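# Pack every drink into the upright canvas bag

## Task

Get each drink resting on the bottom inside the canvas bag, with the bag still upright and its sides raised. This must hold on its own, not because a gripper is holding something, and at the end both grippers must release and back away.

## Robot and tools

ROBOT. Two arms, left_arm and right_arm, each with six revolute joints (waist, shoulder, elbow, wrist pitch, wrist yaw, wrist roll) and a parallel two-finger gripper. left_arm's base sits at (-0.011, +0.289, 0) m and right_arm's at (-0.011, -0.280, 0) m. Both face roughly along +x; right_arm is yawed about 6.5 degrees, left_arm about 1 degree.

FRAME. There is one scene frame for all reported poses. Its origin is on the table surface midway between the arms, +z is up, +x reaches out across the table, and +y points toward left_arm. The names left and right are arm labels, not image sides. In the gripper's own frame the fingers extend along +z and close along y. end_effector_position is the point between the finger pads, roughly 1 cm short of the fingertips. The reported hand position can be somewhat wrong, more so when the arm is stretched far.

execute_actions. The argument actions is a list holding one action, one wait, or nothing. An empty list ({"actions": []}) just returns the current state. An action is {"rows": [...], "steps": n}, with n from 1 to 15 and 15 by default. Each control step lasts 1/30 s and uses one row; if there are fewer rows than steps, the last row repeats. A wait is {"steps": n} with no rows and n up to 300. It returns after n steps counted from the previous result, and your reply time counts toward those steps. The optional boolean pictures turns the camera images on or off. A refused call moves nothing.

ROW LAYOUT. Every row is one flat list of 14 numbers, each in [-1, 1], covering both arms even if only one moves. The first seven belong to left_arm: waist, shoulder, elbow, wrist pitch, wrist yaw, wrist roll, opening. The next seven are the same for right_arm.

JOINT NUMBERS are scaled offsets, not poses. They are added to the joint angles shown in the most recent result that lists them. If no such result exists yet in the scene, or for a second or later call within one reply, they are added to where the arm is when the action begins. They are never relative to the previous row. A value of 1.0 means 1.202 rad for the waist, 1.258 for the shoulder, 1.238 for the elbow, 2.073 for wrist pitch, and 2.022 for wrist yaw and wrist roll. An all-zero row is not a pause: it drives the arm back to the reference angles.

OPENING is absolute, not an offset. +1 is fully open and -1 is closed. Between those ends, the fingers move until grip_measured reads the value you wrote.

JOINT RANGES in radians, the same for each arm: waist -2.618 to 3.054, shoulder 0.000 to 3.142, elbow 0.000 to 3.142, wrist pitch -1.571 to 1.571, wrist yaw -1.571 to 1.571, wrist roll -2.094 to 2.094. A call is refused if it would push a joint outward by more than 0.036 rad beyond an end. The true end may differ from these figures by up to 0.036 rad. A target past the true end is clipped there, and the result may print "joint sent to its limit". That line may refer to an earlier action. If it does not appear, you cannot assume there is more room.

MOTION. On every step each joint's target is kept within a fixed distance of its measured angle: 0.202 rad for the waist, 0.258 for the shoulder, 0.238 for the elbow, 0.573 for wrist pitch, and 0.522 for wrist yaw and roll. If an arm's targets would move its gripper more than 70 mm from where it is, they are all scaled back. Friction can leave a joint up to about 0.031 rad short of its target, and commands smaller than that may not move it at all. While you think or write, the arms keep heading for the last target. They stop doing so once everything has nearly stopped, or once a step is HELD.

RESULTS. The state line shows, for each arm, end_effector_position in metres and end_effector_quat_wxyz. Joint positions and Joint velocities give one block per arm: the six joints in order (rad, rad/s), then the pad gap (m, m/s), which is 0.094 m when fully open. grip_measured is the finger opening on the same scale as the command, with a constant error of up to about 1 mm per gripper. "joint command not followed" means the clearance check altered or blocked joint targets on some steps; the rest of the row still ran. HELD marks steps on which all or part of your row was not sent.

GRIPPING. To keep hold of an object, command an opening below grip_measured. About 0.03 below holds firmly; a smaller gap holds more lightly. Each pad pushes with at most about 50 to 62 N, and less on parts thinner than about 2 mm. The pads can spike harder at first contact. Brief outside tugs on held parts, or shoves on loose objects, can happen.

HEAT. Holding a load warms the motors. A MOTOR HOT line appears from 75 °C. At 90 °C the arm is halted for 10 s, and at 100 °C the arm goes limp and drops. Both cases are reported as OVER-TEMPERATURE FAULT. Avoid long loaded holds.

zoom_image takes camera and region. camera is one of cam_head_left, cam_head_right, cam_high, cam_low, cam_left_wrist or cam_right_wrist; every image is 504x504. region is [x0, y0, x1, y1] in pixels from the top-left corner and can be at most 504 by 504. It returns an enlarged crop of that camera's latest image.

read_manual returns only the URDF licence texts (section "licences") and does not move anything.

finished_scene takes scene, the number of the scene to close. It is final and reports whether the goal was met.

AVOID. Never let a rigid object leave the table. Do not let the arms collide or press on each other. Do not drop, slam or shove objects or the bag hard. Before finishing, open both grippers and move them away from the bag.

Each tool is called after "Call:" as name(argument=value, ...) on one line, values as JSON.

## Session

Call:
execute_actions(actions=[])

Scene clock: 0.00 s of 5400.00 s.
left_arm: end_effector_position=(+0.0561, +0.7450, +0.2600) grip_measured=+1.000 end_effector_quat_wxyz=(+0.305, -0.403, +0.775, +0.379) | right_arm: end_effector_position=(+0.3972, +0.0623, +0.2006) grip_measured=+1.000 end_effector_quat_wxyz=(+0.401, +0.029, +0.916, -0.015)
Joint positions: left_arm=[ 1.435  1.495  1.306 -0.366  0.067  0.456  0.094] | right_arm=[ 0.781  2.147  2.087 -0.959  0.648  0.769  0.094]
Joint velocities: left_arm=[ 0.007 -0.007 -0.002 -0.022  0.007  0.022  0.   ] | right_arm=[ 0.007 -0.012 -0.002 -0.007 -0.066 -0.051  0.   ]

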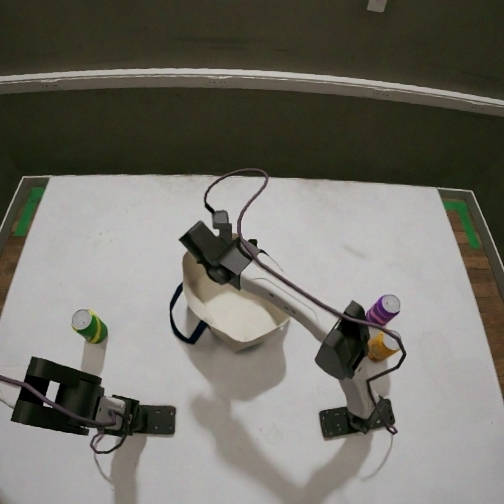

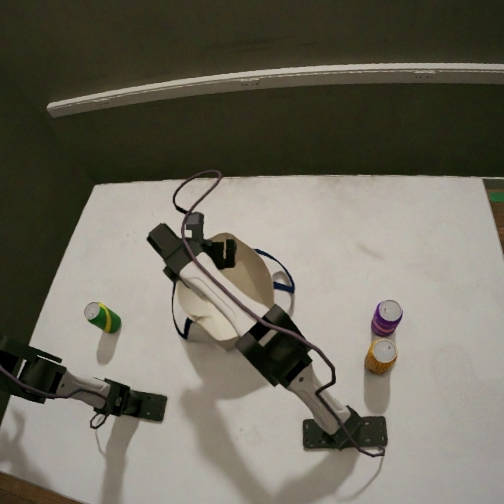

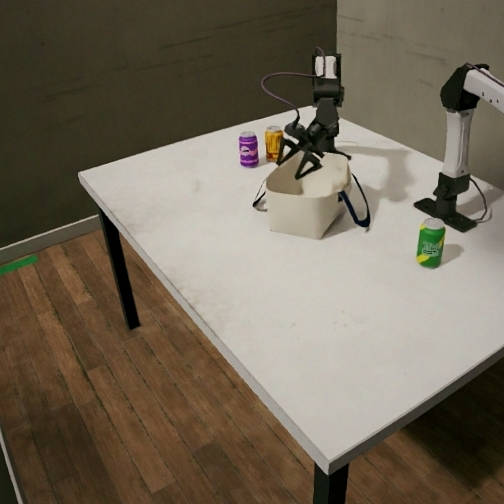

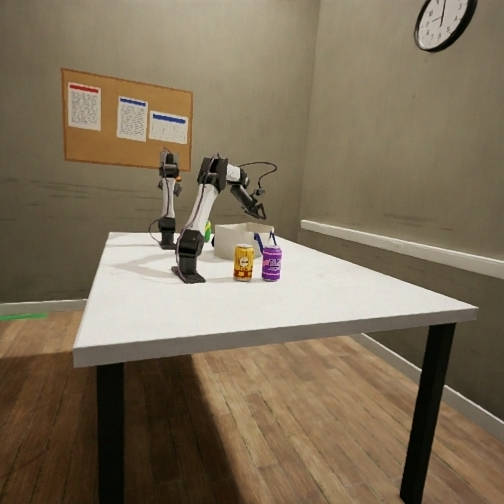

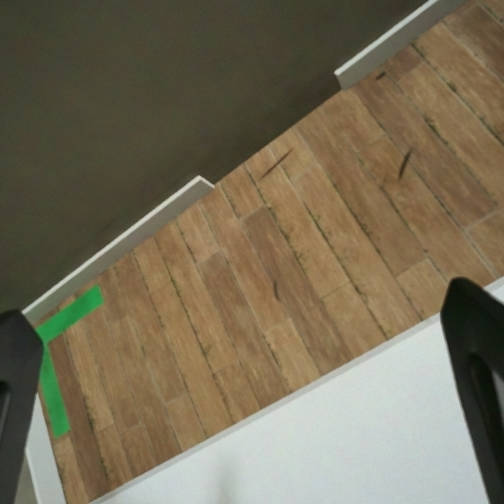

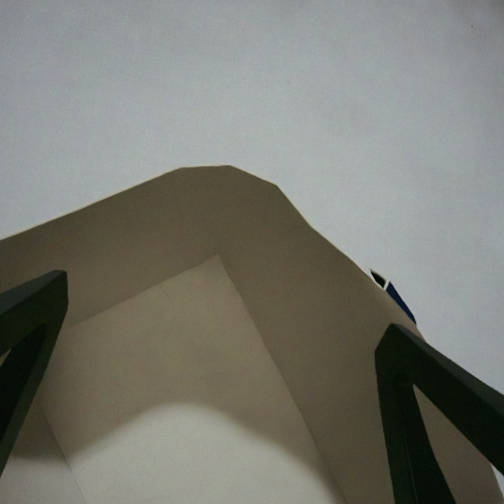

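Call:
execute_actions(actions=[{"rows":[[-0.745,-0.1375,0.013,-0.547,-0.033,-0.2255,1,0,-0.4,0,0,0,0,1]],"steps":15}], pictures=false)

Scene clock: 18.87 s of 5400.00 s.
left_arm: end_effector_position=(+0.1848, +0.4678, +0.1788) grip_measured=+1.000 end_effector_quat_wxyz=(+0.102, -0.335, +0.936, +0.037) | right_arm: end_effector_position=(+0.3286, -0.0234, +0.4442) grip_measured=+1.000 end_effector_quat_wxyz=(+0.533, +0.115, +0.819, +0.181)
Joint positions: left_arm=[ 0.733  1.358  1.307 -1.303  0.012  0.061  0.094] | right_arm=[ 0.781  1.624  2.092 -0.946  0.649  0.769  0.094]
Joint velocities: left_arm=[-2.103  0.007 -0.007 -1.341 -0.066 -0.359  0.   ] | right_arm=[-0.007 -0.535  0.183  0.081  0.066 -0.022  0.   ]
Steps of this call (steps 1 to 90: nothing new was sent; then 15.37 s passed at rest; steps 91 to 105: all 15 steps of this action). Readings (joint positions):
91: left_arm=[1.424 1.488 1.307 -0.400 0.056 0.418] | right_arm=[0.781 2.136 2.085 -0.958 0.646 0.769]
92: left_arm=[1.398 1.471 1.307 -0.469 0.043 0.368] | right_arm=[0.781 2.119 2.079 -0.964 0.644 0.769]
94: left_arm=[1.315 1.430 1.307 -0.607 0.034 0.288] | right_arm=[0.781 2.061 2.078 -0.968 0.644 0.769]
98: left_arm=[1.129 1.369 1.307 -0.869 0.028 0.177] | right_arm=[0.781 1.896 2.078 -0.963 0.644 0.769]
105: the state above

Call:
execute_actions(actions=[{"rows":[[-0.16,-0.03,0.013,-0.095,-0.006,-0.03,1,-1,-0.337,-0.4,-0.267,-0.321,-0.38,1]],"steps":15}], pictures=false)

Call:
execute_actions(actions=[{"steps":30}])

Scene clock: 24.03 s of 5400.00 s.
left_arm: end_effector_position=(+0.1757, +0.4010, +0.1763) grip_measured=+1.000 end_effector_quat_wxyz=(+0.021, -0.266, +0.964, +0.001) | right_arm: end_effector_position=(+0.2408, -0.2527, +0.3020) grip_measured=+1.000 end_effector_quat_wxyz=(+0.267, -0.024, +0.963, -0.001)
Joint positions: left_arm=[ 0.534  1.342  1.307 -1.494  0.011  0.011  0.094] | right_arm=[ 0.043  1.209  1.618 -1.444  0.069  0.089  0.094]
Joint velocities: left_arm=[ 0.012 -0.007  0.012 -0.007 -0.007 -0.037  0.   ] | right_arm=[-2.049 -0.007 -0.12  -0.183 -0.432 -0.623  0.   ]
From where the robot then was, a joint's target lay farther than a number of 1.0 reaches, so one or more steps of this call were cut to that.
Steps of this call (steps 1 to 30: the robot went on to your last target; steps 31 to 90: nothing new was sent; then 1.67 s passed at rest; steps 91 to 105: all 15 steps of this action). Readings (joint positions):
91: left_arm=[0.534 1.342 1.307 -1.494 0.011 0.011] | right_arm=[0.770 1.613 2.080 -0.956 0.613 0.733]
92: left_arm=[0.534 1.342 1.307 -1.494 0.011 0.011] | right_arm=[0.747 1.582 2.038 -0.999 0.557 0.682]
94: left_arm=[0.534 1.342 1.307 -1.494 0.011 0.011] | right_arm=[0.678 1.509 1.953 -1.093 0.454 0.579]
98: left_arm=[0.534 1.342 1.307 -1.494 0.011 0.011] | right_arm=[0.513 1.336 1.775 -1.237 0.282 0.365]
105: the state above

Scene clock: 25.03 s of 5400.00 s.
left_arm: end_effector_position=(+0.1757, +0.4010, +0.1763) grip_measured=+1.000 end_effector_quat_wxyz=(+0.021, -0.266, +0.964, +0.001) | right_arm: end_effector_position=(+0.2220, -0.3532, +0.2954) grip_measured=+1.000 end_effector_quat_wxyz=(+0.240, +0.149, +0.959, -0.038)
Joint positions: left_arm=[ 0.534  1.342  1.307 -1.494  0.011  0.011  0.094] | right_arm=[-0.412  1.209  1.615 -1.486  0.006  0.008  0.094]
Joint velocities: left_arm=[-0.027 -0.017  0.002 -0.095 -0.051 -0.007  0.   ] | right_arm=[ 0.022  0.012  0.007 -0.007 -0.066  0.007  0.   ]
Steps of this call (steps 1 to 30: the robot went on to your last target). Readings (joint positions):
1: left_arm=[0.534 1.342 1.307 -1.494 0.011 0.011] | right_arm=[-0.028 1.209 1.615 -1.451 0.056 0.072]
2: left_arm=[0.534 1.342 1.307 -1.494 0.011 0.011] | right_arm=[-0.099 1.209 1.615 -1.458 0.046 0.059]
4: left_arm=[0.534 1.342 1.307 -1.494 0.011 0.011] | right_arm=[-0.242 1.209 1.615 -1.464 0.031 0.040]
8: left_arm=[0.534 1.342 1.307 -1.494 0.011 0.011] | right_arm=[-0.409 1.209 1.615 -1.474 0.026 0.023]
30: the state above
All arms were judged still, so your last target was given up. Only a new action makes them travel on or press farther. Fingers that are still opening or closing keep moving.

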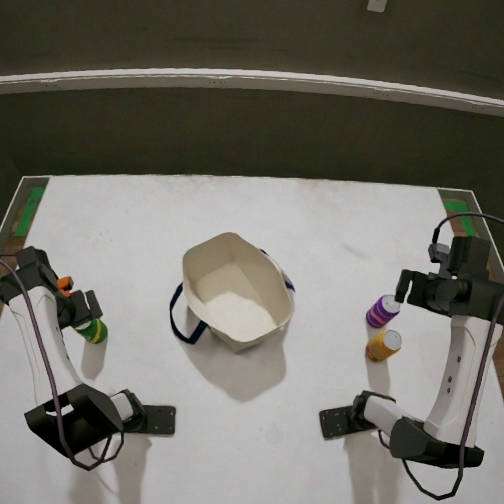

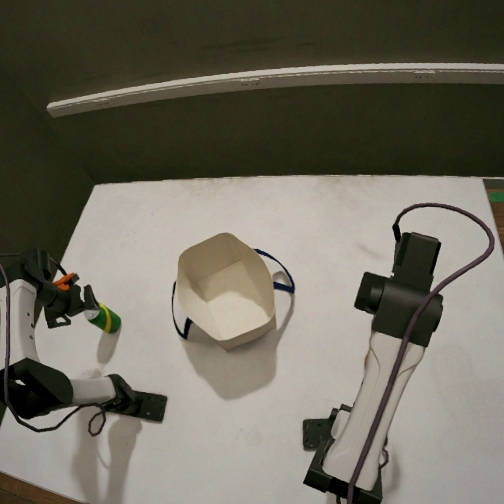

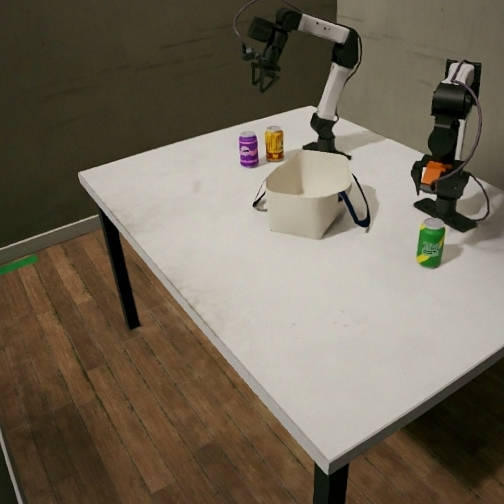

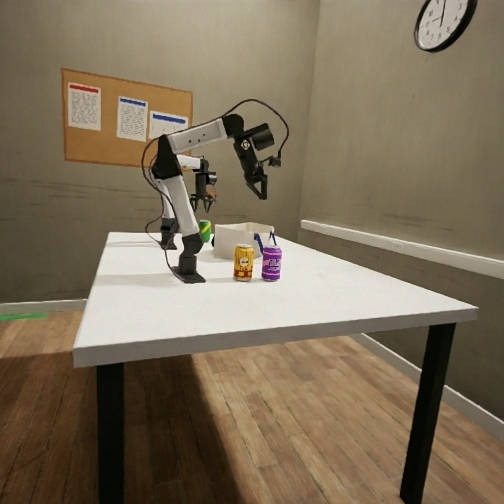

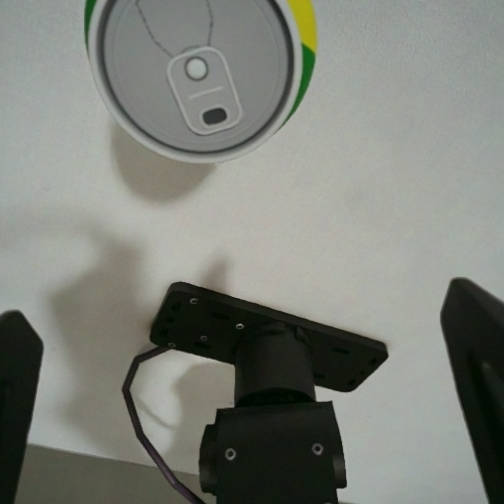

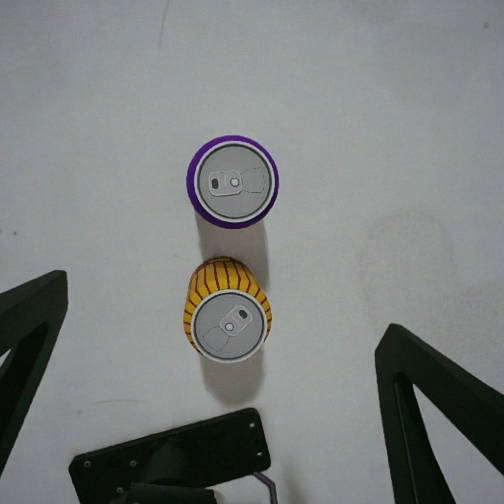

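Call:
execute_actions(actions=[{"rows":[[0.017,0.253,0.269,-0.022,0,0,1,-0.057,0.359,0.02,-0.026,0,0,1]],"steps":15}], pictures=false)

Call:
execute_actions(actions=[{"steps":20}])

Scene clock: 52.17 s of 5400.00 s.
left_arm: end_effector_position=(+0.2360, +0.4424, +0.1730) grip_measured=+1.000 end_effector_quat_wxyz=(-0.012, -0.272, +0.962, -0.009) | right_arm: end_effector_position=(+0.2680, -0.3846, +0.1801) grip_measured=+1.000 end_effector_quat_wxyz=(+0.005, +0.180, +0.984, -0.003)
Joint positions: left_arm=[ 0.547  1.679  1.609 -1.528  0.011  0.011  0.094] | right_arm=[-0.469  1.676  1.636 -1.52   0.004  0.007  0.094]
Joint velocities: left_arm=[ 0.017 -0.002  0.007 -0.007 -0.007 -0.007  0.   ] | right_arm=[-0.012 -0.12   0.002 -0.081  0.007 -0.037  0.   ]
Steps of this call (steps 1 to 90: nothing new was sent; then 23.63 s passed at rest; steps 91 to 105: all 15 steps of this action). Readings (joint positions):
91: left_arm=[0.536 1.371 1.341 -1.526 0.011 0.011] | right_arm=[-0.419 1.230 1.623 -1.500 0.004 0.007]
92: left_arm=[0.539 1.436 1.422 -1.570 0.011 0.011] | right_arm=[-0.437 1.272 1.643 -1.518 0.003 0.007]
94: left_arm=[0.545 1.573 1.565 -1.555 0.011 0.011] | right_arm=[-0.459 1.391 1.651 -1.517 0.004 0.007]
98: left_arm=[0.547 1.678 1.609 -1.512 0.011 0.011] | right_arm=[-0.469 1.647 1.648 -1.509 0.004 0.007]
105: the state above

Scene clock: 52.83 s of 5400.00 s.
left_arm: end_effector_position=(+0.2351, +0.4418, +0.1730) grip_measured=+1.000 end_effector_quat_wxyz=(-0.014, -0.272, +0.962, -0.010) | right_arm: end_effector_position=(+0.2657, -0.3837, +0.1815) grip_measured=+1.000 end_effector_quat_wxyz=(+0.003, +0.180, +0.984, -0.002)
Joint positions: left_arm=[ 0.547  1.679  1.609 -1.533  0.011  0.011  0.094] | right_arm=[-0.469  1.671  1.636 -1.528  0.004  0.007  0.094]
Joint velocities: left_arm=[ 0.022 -0.012 -0.002 -0.037 -0.051 -0.007  0.   ] | right_arm=[-0.012  0.012  0.007  0.022  0.037 -0.081  0.   ]
Steps of this call (steps 1 to 15: the robot went on to your last target; steps 16 to 20: nothing new was sent). Readings (joint positions):
1: left_arm=[0.547 1.679 1.609 -1.529 0.011 0.011] | right_arm=[-0.469 1.673 1.636 -1.523 0.004 0.007]
2: left_arm=[0.547 1.679 1.609 -1.530 0.011 0.011] | right_arm=[-0.469 1.672 1.636 -1.525 0.004 0.007]
4: left_arm=[0.547 1.679 1.609 -1.531 0.011 0.011] | right_arm=[-0.469 1.671 1.636 -1.527 0.004 0.007]
8: left_arm=[0.547 1.679 1.609 -1.532 0.011 0.011] | right_arm=[-0.469 1.671 1.636 -1.528 0.004 0.007]
20: the state above
All arms were judged still, so your last target was given up. Only a new action makes them travel on or press farther. Fingers that are still opening or closing keep moving.

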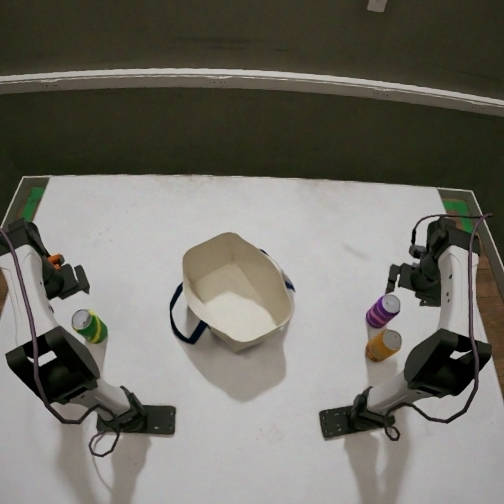

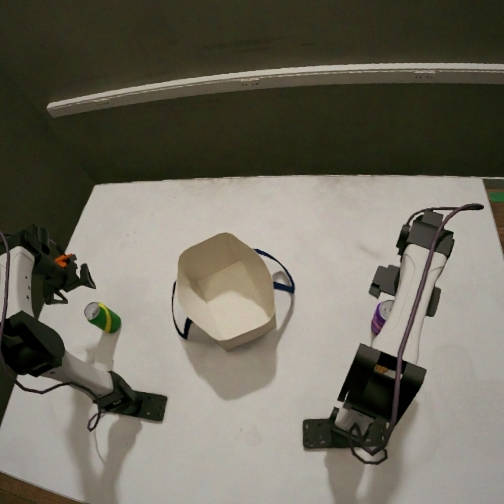

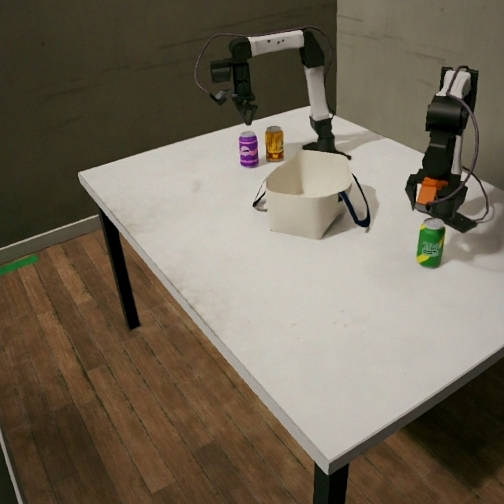

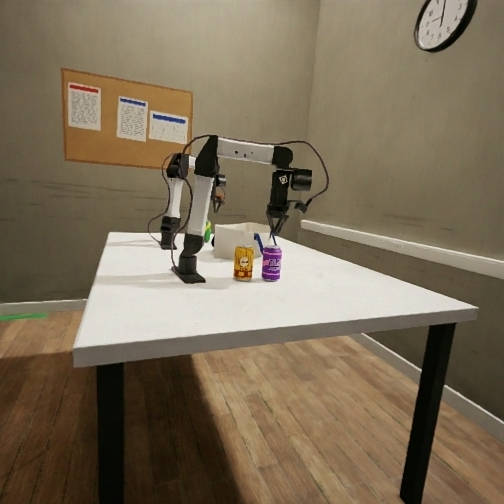

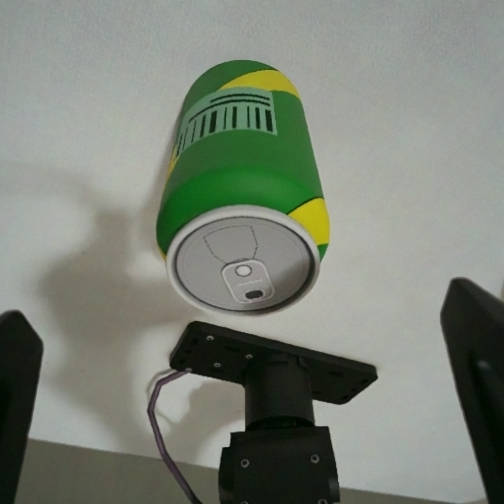

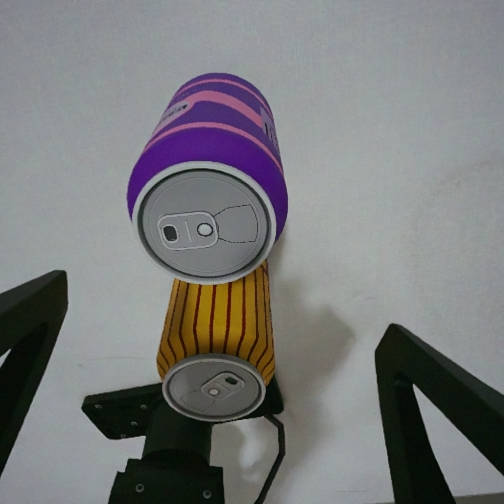

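Call:
execute_actions(actions=[{"rows":[[0,-0.104,-0.2035,0.081,0,0,1,0.042,-0.022,-0.146,0.077,0,0,1]],"steps":15}])

Scene clock: 80.80 s of 5400.00 s.
left_arm: end_effector_position=(+0.2174, +0.4306, +0.1416) grip_measured=+1.000 end_effector_quat_wxyz=(-0.006, -0.272, +0.962, -0.007) | right_arm: end_effector_position=(+0.2692, -0.3717, +0.1466) grip_measured=+1.000 end_effector_quat_wxyz=(+0.005, +0.159, +0.987, -0.003)
Joint positions: left_arm=[ 0.547  1.571  1.37  -1.385  0.011  0.011  0.094] | right_arm=[-0.426  1.646  1.469 -1.382  0.005  0.007  0.094]
Joint velocities: left_arm=[-0.012  0.002  0.007  0.037  0.007 -0.066  0.   ] | right_arm=[ 0.007 -0.002 -0.002  0.022 -0.095 -0.007  0.   ]
Steps of this call (steps 1 to 90: nothing new was sent; then 24.47 s passed at rest; steps 91 to 105: all 15 steps of this action). Readings (joint positions):
91: left_arm=[0.547 1.660 1.573 -1.496 0.011 0.011] | right_arm=[-0.466 1.664 1.611 -1.502 0.005 0.007]
92: left_arm=[0.547 1.623 1.501 -1.447 0.011 0.011] | right_arm=[-0.457 1.649 1.563 -1.466 0.005 0.007]
94: left_arm=[0.547 1.578 1.403 -1.438 0.011 0.011] | right_arm=[-0.436 1.645 1.496 -1.441 0.005 0.007]
98: left_arm=[0.547 1.571 1.370 -1.417 0.011 0.011] | right_arm=[-0.426 1.646 1.469 -1.409 0.005 0.007]
105: the state above

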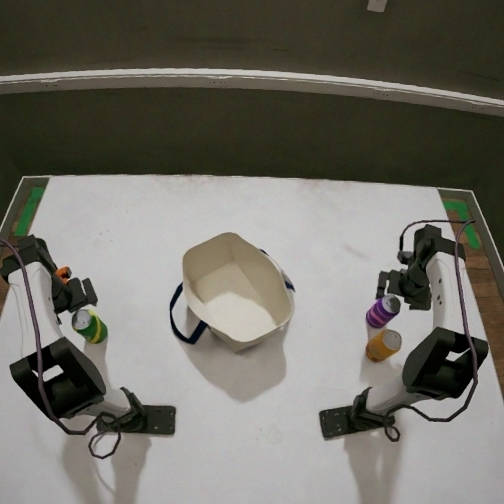

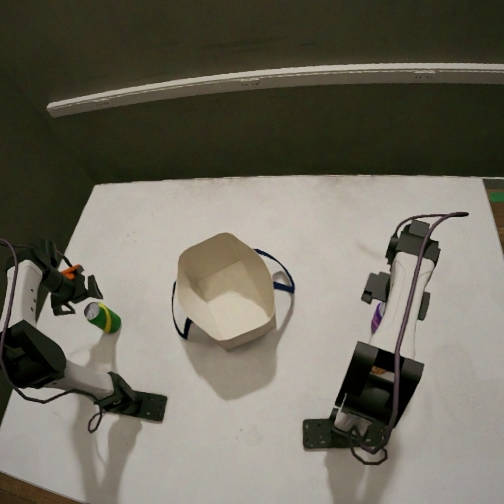

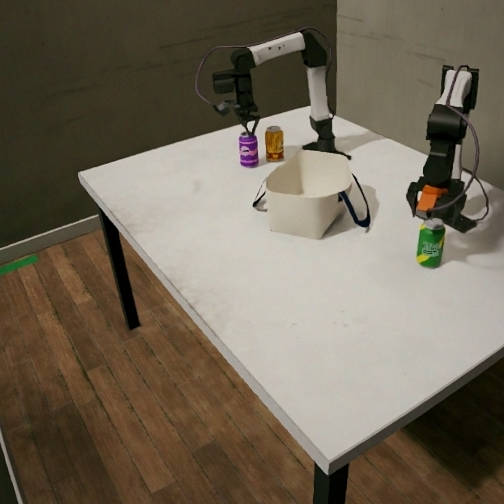

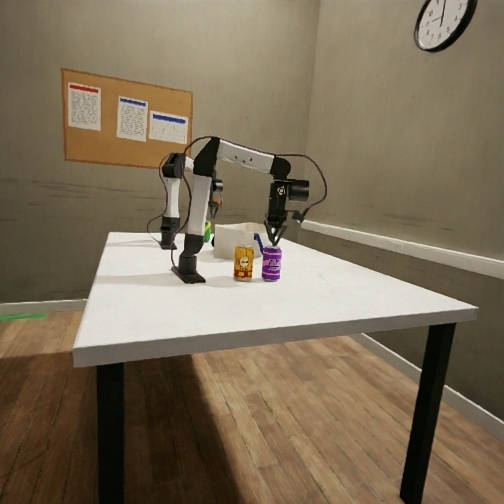

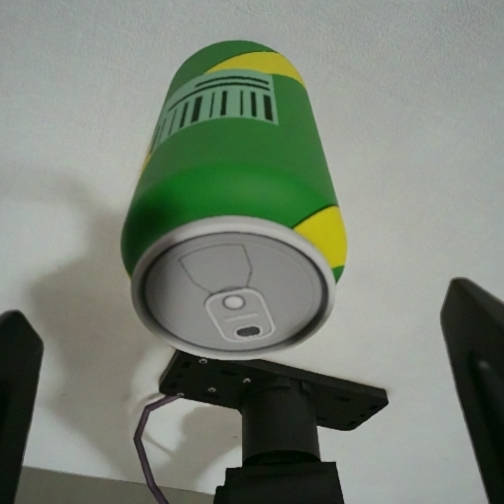

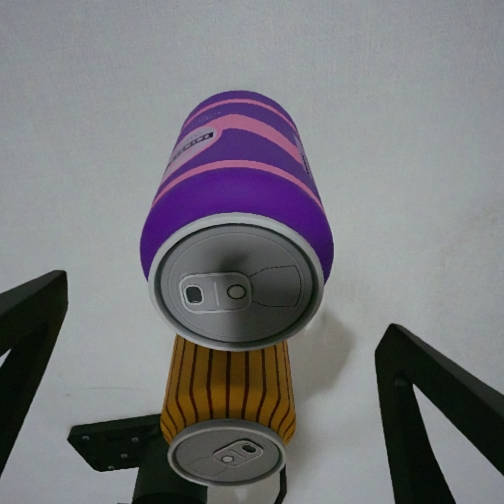

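Call:
execute_actions(actions=[{"rows":[[0,-0.01,-0.02,0.02,0,0,1,0,0,-0.02,0.02,0,0,1],[0,-0.02,-0.04,0.035,0,0,1,0,0,-0.04,0.035,0,0,1],[0,-0.03,-0.06,0.05,0,0,1,0,0,-0.06,0.05,0,0,1],[0,-0.034,-0.08,0.062,0,0,1,0,0,-0.08,0.062,0,0,1],[0,-0.034,-0.1,0.074,0,0,1,0,0,-0.1,0.074,0,0,1],[0,-0.034,-0.12,0.086,0,0,1,0,0,-0.12,0.086,0,0,1],[0,-0.034,-0.14,0.097,0,0,1,0,0,-0.14,0.097,0,0,1],[0,-0.034,-0.16,0.107,0,0,1,0,0,-0.16,0.107,0,0,1],[0,-0.034,-0.18,0.115,0,0,1,0,0,-0.18,0.115,0,0,1],[0,-0.034,-0.2,0.12,0,0,1,0,0,-0.2,0.118,0,0,1],[0,-0.034,-0.21,0.12,0,0,1,0,0,-0.208,0.118,0,0,1]],"steps":15}])

Scene clock: 94.43 s of 5400.00 s.
left_arm: end_effector_position=(+0.2040, +0.4222, +0.0860) grip_measured=+1.000 end_effector_quat_wxyz=(-0.016, -0.272, +0.962, -0.010) | right_arm: end_effector_position=(+0.2577, -0.3680, +0.0862) grip_measured=+1.000 end_effector_quat_wxyz=(-0.012, +0.159, +0.987, -0.001)
Joint positions: left_arm=[ 0.547  1.545  1.123 -1.185  0.011  0.011  0.094] | right_arm=[-0.426  1.646  1.228 -1.176  0.005  0.007  0.094]
Joint velocities: left_arm=[-0.007  0.022 -0.007  0.066  0.066 -0.007  0.   ] | right_arm=[-0.007 -0.012 -0.012  0.139 -0.007  0.007  0.   ]
Steps of this call (steps 1 to 15: the robot went on to your last target; steps 16 to 90: nothing new was sent; then 10.13 s passed at rest; steps 91 to 105: all 15 steps of this action). Readings (joint positions):
91: left_arm=[0.547 1.571 1.370 -1.378 0.011 0.011] | right_arm=[-0.426 1.646 1.469 -1.374 0.005 0.007]
92: left_arm=[0.547 1.569 1.366 -1.370 0.011 0.011] | right_arm=[-0.426 1.646 1.465 -1.365 0.005 0.007]
94: left_arm=[0.547 1.559 1.335 -1.334 0.011 0.011] | right_arm=[-0.426 1.646 1.437 -1.329 0.005 0.007]
98: left_arm=[0.547 1.545 1.238 -1.261 0.011 0.011] | right_arm=[-0.426 1.646 1.335 -1.250 0.005 0.007]
105: the state above

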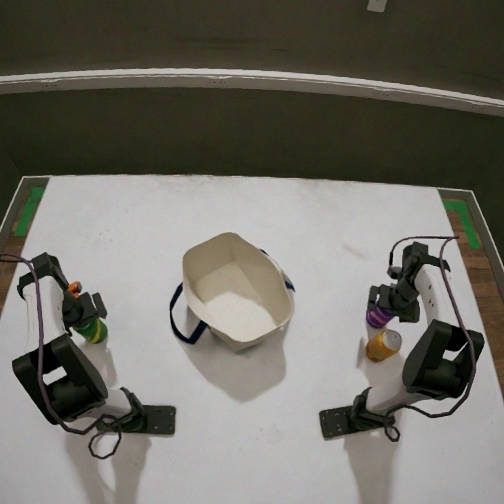

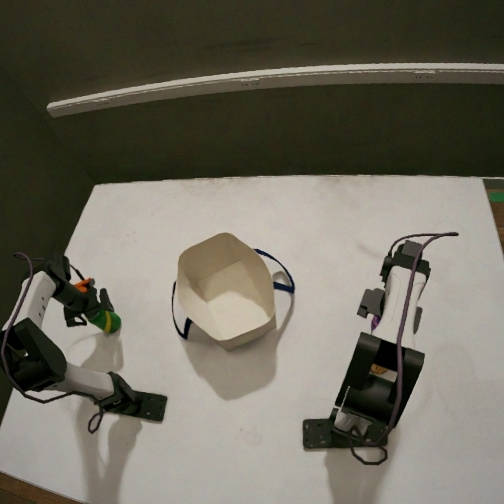

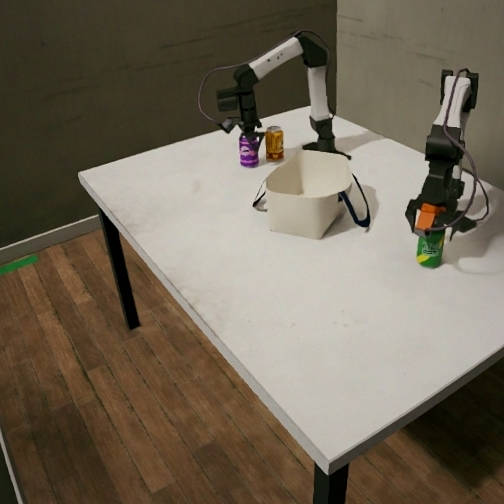

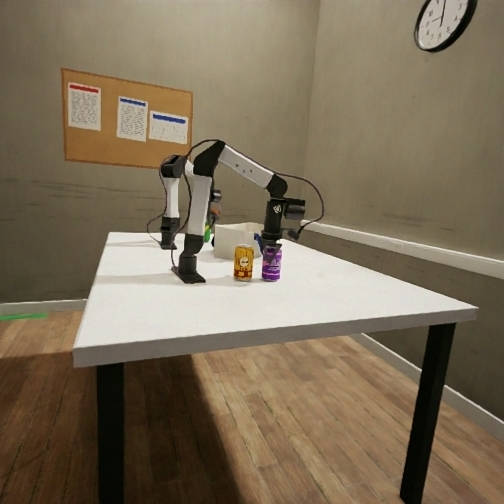

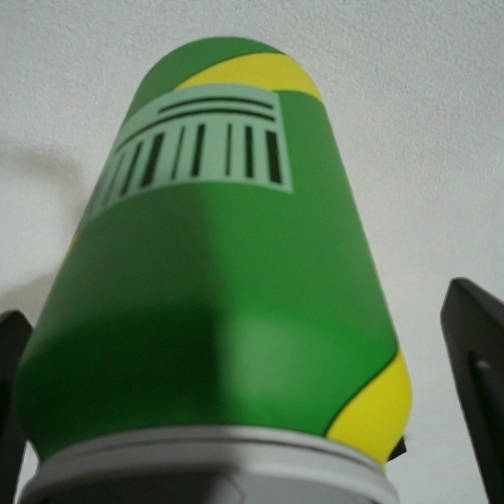

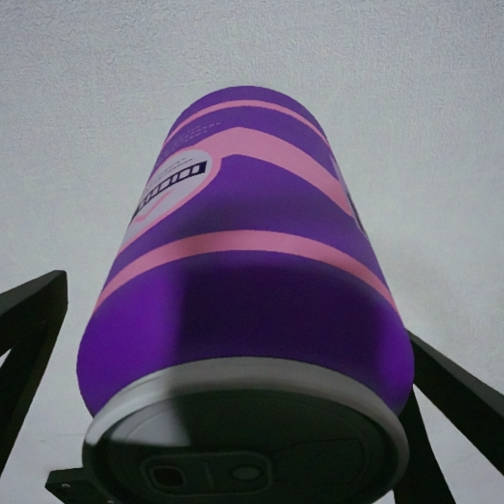

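Call:
execute_actions(actions=[{"rows":[[0.025,0,0,0.022,0,0,1,-0.022,0,0,0.018,0,0,1],[0.025,0,0,0.022,0,0,1,-0.022,0,0,0.018,0,0,1],[0.025,0,0,0.022,0,0,0.8,-0.022,0,0,0.018,0,0,0.8],[0.025,0,0,0.022,0,0,0.7,-0.022,0,0,0.018,0,0,0.7],[0.025,0,0,0.022,0,0,0.6,-0.022,0,0,0.018,0,0,0.6],[0.025,0,0,0.022,0,0,0.52,-0.022,0,0,0.018,0,0,0.52],[0.025,0,0,0.022,0,0,0.47,-0.022,0,0,0.018,0,0,0.47],[0.025,0,0,0.022,0,0,0.43,-0.022,0,0,0.018,0,0,0.43],[0.025,0,0,0.022,0,0,0.40,-0.022,0,0,0.018,0,0,0.40],[0.025,0,0,0.022,0,0,0.37,-0.022,0,0,0.018,0,0,0.37],[0.025,0,0,0.022,0,0,0.35,-0.022,0,0,0.018,0,0,0.35]],"steps":15}], pictures=false)

Scene clock: 104.23 s of 5400.00 s.
left_arm: end_effector_position=(+0.2085, +0.4304, +0.0859) grip_measured=+0.377 end_effector_quat_wxyz=(+0.002, -0.284, +0.959, -0.010) | right_arm: end_effector_position=(+0.2642, -0.3726, +0.0862) grip_measured=+0.372 end_effector_quat_wxyz=(+0.004, +0.167, +0.986, +0.003)
Joint positions: left_arm=[ 0.571  1.545  1.123 -1.151  0.021  0.011  0.065] | right_arm=[-0.442  1.646  1.228 -1.145 -0.008  0.007  0.064]
Joint velocities: left_arm=[ 0.007  0.002 -0.007  0.007 -0.037 -0.051 -0.   ] | right_arm=[ 0.012 -0.012 -0.022 -0.051  0.095  0.037 -0.001]
Steps of this call (steps 1 to 30: the robot went on to your last target; steps 31 to 90: nothing new was sent; then 6.30 s passed at rest; steps 91 to 105: all 15 steps of this action). Readings (joint positions):
91: left_arm=[0.550 1.545 1.123 -1.151 0.011 0.011] | right_arm=[-0.427 1.646 1.228 -1.145 0.005 0.007]
92: left_arm=[0.555 1.545 1.123 -1.151 0.011 0.011] | right_arm=[-0.431 1.646 1.228 -1.145 0.005 0.007]
94: left_arm=[0.567 1.545 1.123 -1.151 0.011 0.011] | right_arm=[-0.438 1.646 1.228 -1.145 0.005 0.007]
98: left_arm=[0.571 1.545 1.123 -1.151 0.018 0.011] | right_arm=[-0.442 1.646 1.228 -1.145 -0.003 0.007]
105: the state above

Call:
execute_actions(actions=[{"rows":[[0,-0.03,0.1,-0.04,0,0,0.34,0,-0.03,0.1,-0.04,0,0,0.34],[0,-0.06,0.2,-0.08,0,0,0.34,0,-0.06,0.2,-0.08,0,0,0.34],[0,-0.08,0.3,-0.12,0,0,0.34,0,-0.1,0.3,-0.12,0,0,0.34],[0,-0.08,0.4,-0.16,0,0,0.34,0,-0.13,0.4,-0.16,0,0,0.34],[0,-0.08,0.55,-0.17,0,0,0.34,0,-0.16,0.47,-0.17,0,0,0.34]],"steps":15}])

Call:
zoom_image(camera="cam_head_left", region=[150, 210, 330, 390])

Scene clock: 116.67 s of 5400.00 s.
left_arm: end_effector_position=(+0.2456, +0.4551, +0.2904) grip_measured=+0.377 end_effector_quat_wxyz=(+0.213, -0.275, +0.936, +0.055) | right_arm: end_effector_position=(+0.2812, -0.3784, +0.3030) grip_measured=+0.372 end_effector_quat_wxyz=(+0.242, +0.161, +0.956, -0.035)
Joint positions: left_arm=[ 0.571  1.449  1.783 -1.462  0.021  0.011  0.065] | right_arm=[-0.442  1.435  1.804 -1.445 -0.008  0.007  0.064]
Joint velocities: left_arm=[-0.017 -0.188  0.11  -0.271 -0.007  0.007  0.   ] | right_arm=[-0.012 -0.144  0.037 -0.388  0.037 -0.066 -0.002]
Steps of this call (steps 1 to 15: the robot went on to your last target; steps 16 to 90: nothing new was sent; then 8.93 s passed at rest; steps 91 to 105: all 15 steps of this action). Readings (joint positions):
91: left_arm=[0.571 1.545 1.134 -1.163 0.021 0.011] | right_arm=[-0.442 1.646 1.241 -1.158 -0.008 0.007]
92: left_arm=[0.571 1.547 1.165 -1.196 0.021 0.011] | right_arm=[-0.442 1.647 1.276 -1.193 -0.008 0.007]
94: left_arm=[0.571 1.537 1.261 -1.275 0.021 0.011] | right_arm=[-0.442 1.628 1.369 -1.256 -0.008 0.007]
98: left_arm=[0.571 1.500 1.499 -1.399 0.021 0.011] | right_arm=[-0.442 1.538 1.563 -1.350 -0.008 0.007]
105: the state above

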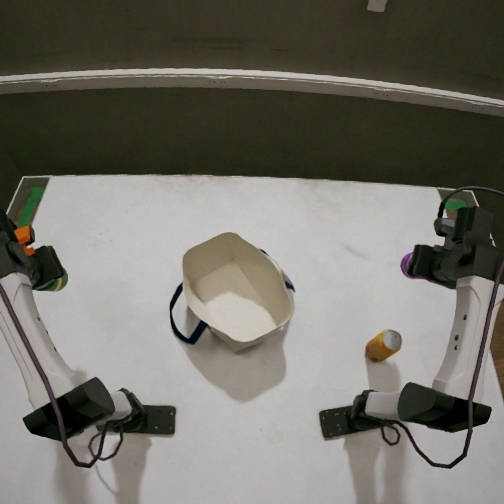

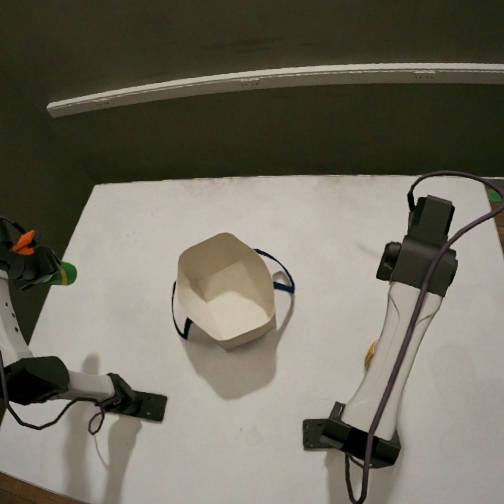

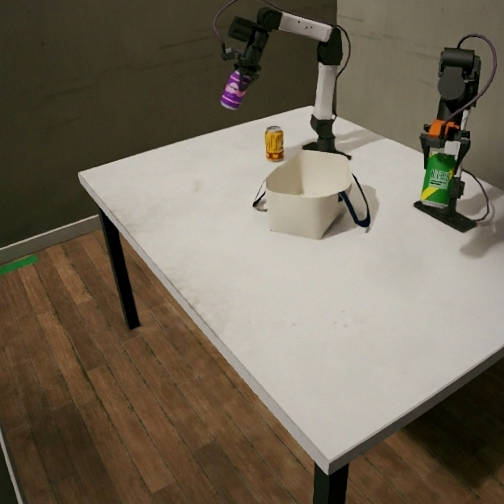

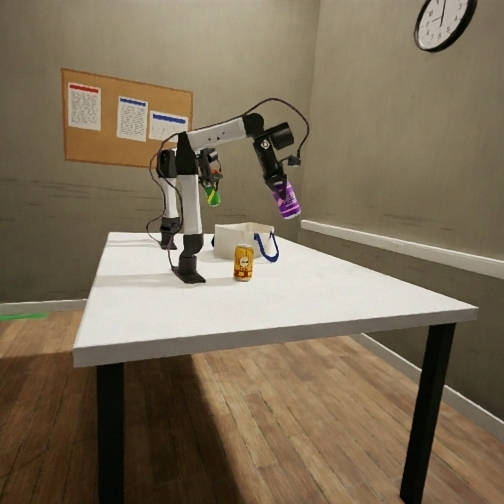

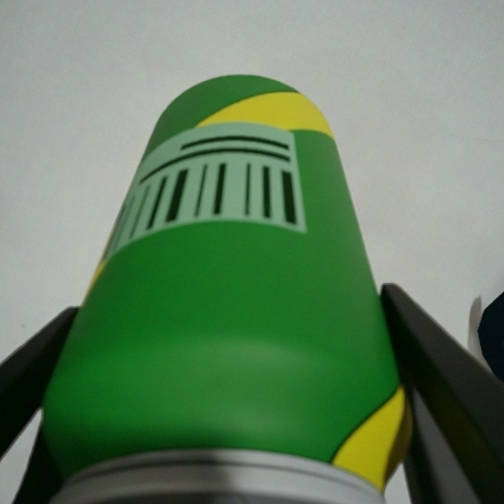

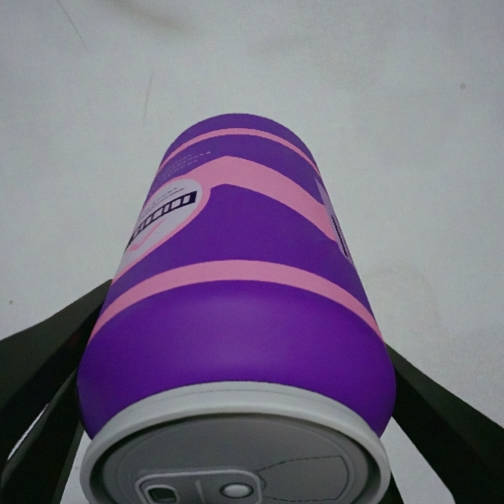

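Region (150, 210, 330, 390) of cam_head_left's 504x504 image, scaled by 2.800, with more detail than that image has.

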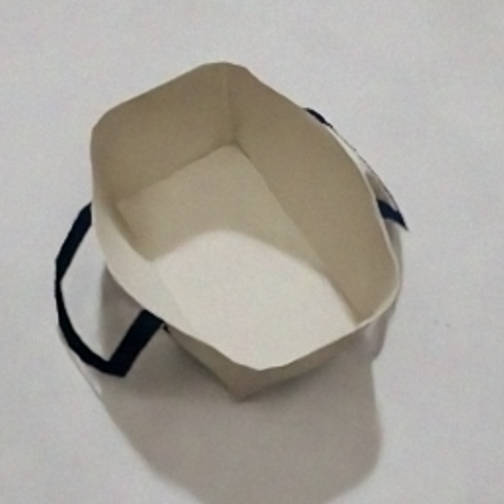

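Call:
execute_actions(actions=[{"rows":[[-0.912,0.358,0.434,-0.018,-0.01,0.935,0.34,0.4,0,0,-0.025,0,0.09,0.34]],"steps":15}], pictures=false)

Call:
execute_actions(actions=[{"steps":25}])

Scene clock: 153.73 s of 5400.00 s.
left_arm: end_effector_position=(+0.4116, +0.2447, +0.2515) grip_measured=+0.377 end_effector_quat_wxyz=(+0.151, +0.548, +0.818, +0.087) | right_arm: end_effector_position=(+0.2768, -0.2299, +0.2929) grip_measured=+0.372 end_effector_quat_wxyz=(+0.200, +0.004, +0.979, +0.044)
Joint positions: left_arm=[-0.126  1.964  2.243 -1.5   -0.015  1.071  0.065] | right_arm=[ 0.049  1.441  1.804 -1.522 -0.019  0.176  0.064]
Joint velocities: left_arm=[-1.502  0.022  0.12  -0.183  0.081  2.029 -0.001] | right_arm=[ 0.007  0.022 -0.017 -0.022  0.022  0.022 -0.001]
Steps of this call (steps 1 to 30: the robot went on to your last target; steps 31 to 90: nothing new was sent; then 33.57 s passed at rest; steps 91 to 105: all 15 steps of this action). Readings (joint positions):
91: left_arm=[0.555 1.473 1.811 -1.562 0.009 0.061] | right_arm=[-0.419 1.441 1.804 -1.524 0.005 0.033]
92: left_arm=[0.517 1.515 1.867 -1.574 -0.010 0.132] | right_arm=[-0.369 1.441 1.804 -1.524 0.026 0.065]
94: left_arm=[0.428 1.624 1.975 -1.566 -0.014 0.265] | right_arm=[-0.233 1.441 1.804 -1.521 0.022 0.109]
98: left_arm=[0.245 1.856 2.172 -1.542 -0.018 0.548] | right_arm=[0.017 1.441 1.804 -1.515 -0.011 0.151]
105: the state above

Scene clock: 154.57 s of 5400.00 s.
left_arm: end_effector_position=(+0.3523, +0.0852, +0.2688) grip_measured=+0.378 end_effector_quat_wxyz=(+0.146, +0.915, +0.358, +0.115) | right_arm: end_effector_position=(+0.2766, -0.2308, +0.2927) grip_measured=+0.372 end_effector_quat_wxyz=(+0.199, +0.008, +0.979, +0.042)
Joint positions: left_arm=[-0.524  1.94   2.279 -1.536  0.007  1.885  0.065] | right_arm=[ 0.049  1.441  1.804 -1.524 -0.014  0.183  0.064]
Joint velocities: left_arm=[-0.002  0.012 -0.017  0.007 -0.051  0.051 -0.001] | right_arm=[ 0.007  0.012  0.012 -0.022 -0.066 -0.022  0.001]
Steps of this call (steps 1 to 25: the robot went on to your last target). Readings (joint positions):
1: left_arm=[-0.180 1.964 2.249 -1.503 -0.014 1.142] | right_arm=[0.049 1.441 1.804 -1.523 -0.018 0.177]
2: left_arm=[-0.234 1.964 2.254 -1.504 -0.013 1.214] | right_arm=[0.049 1.441 1.804 -1.523 -0.017 0.178]
4: left_arm=[-0.342 1.964 2.259 -1.504 -0.011 1.359] | right_arm=[0.049 1.441 1.804 -1.523 -0.016 0.180]
8: left_arm=[-0.530 1.963 2.270 -1.507 0.008 1.655] | right_arm=[0.049 1.441 1.804 -1.524 -0.015 0.182]
25: the state above

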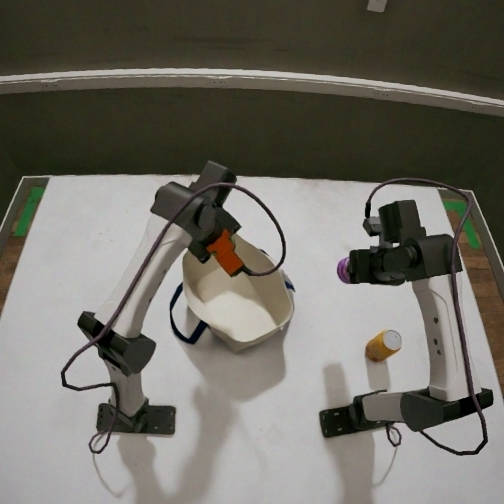

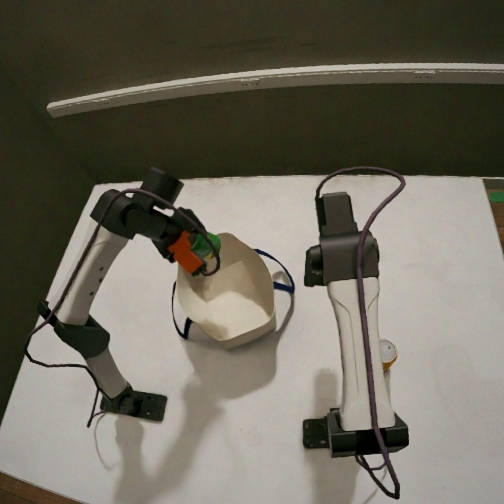

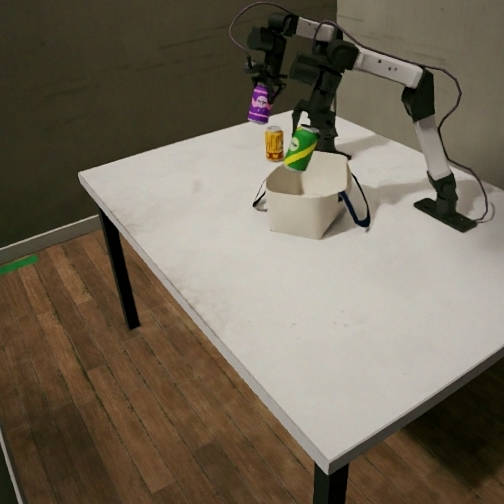

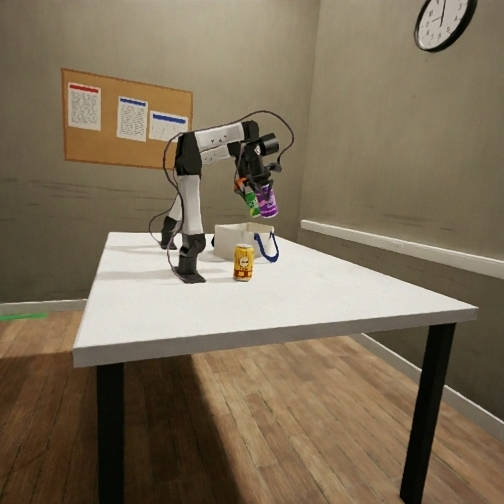

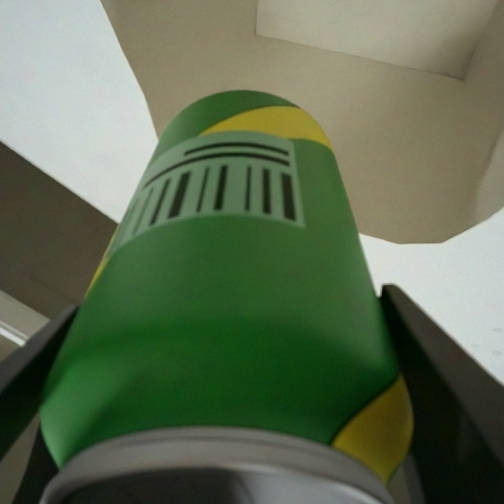

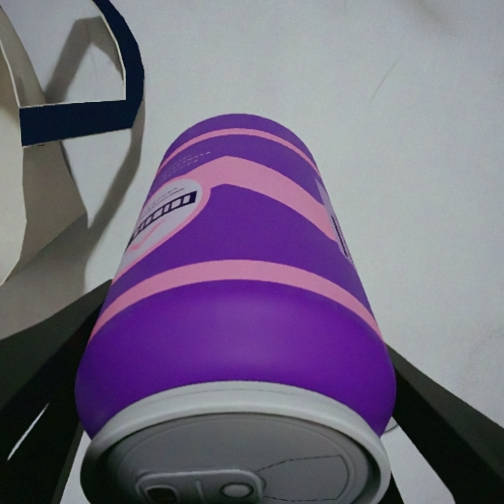

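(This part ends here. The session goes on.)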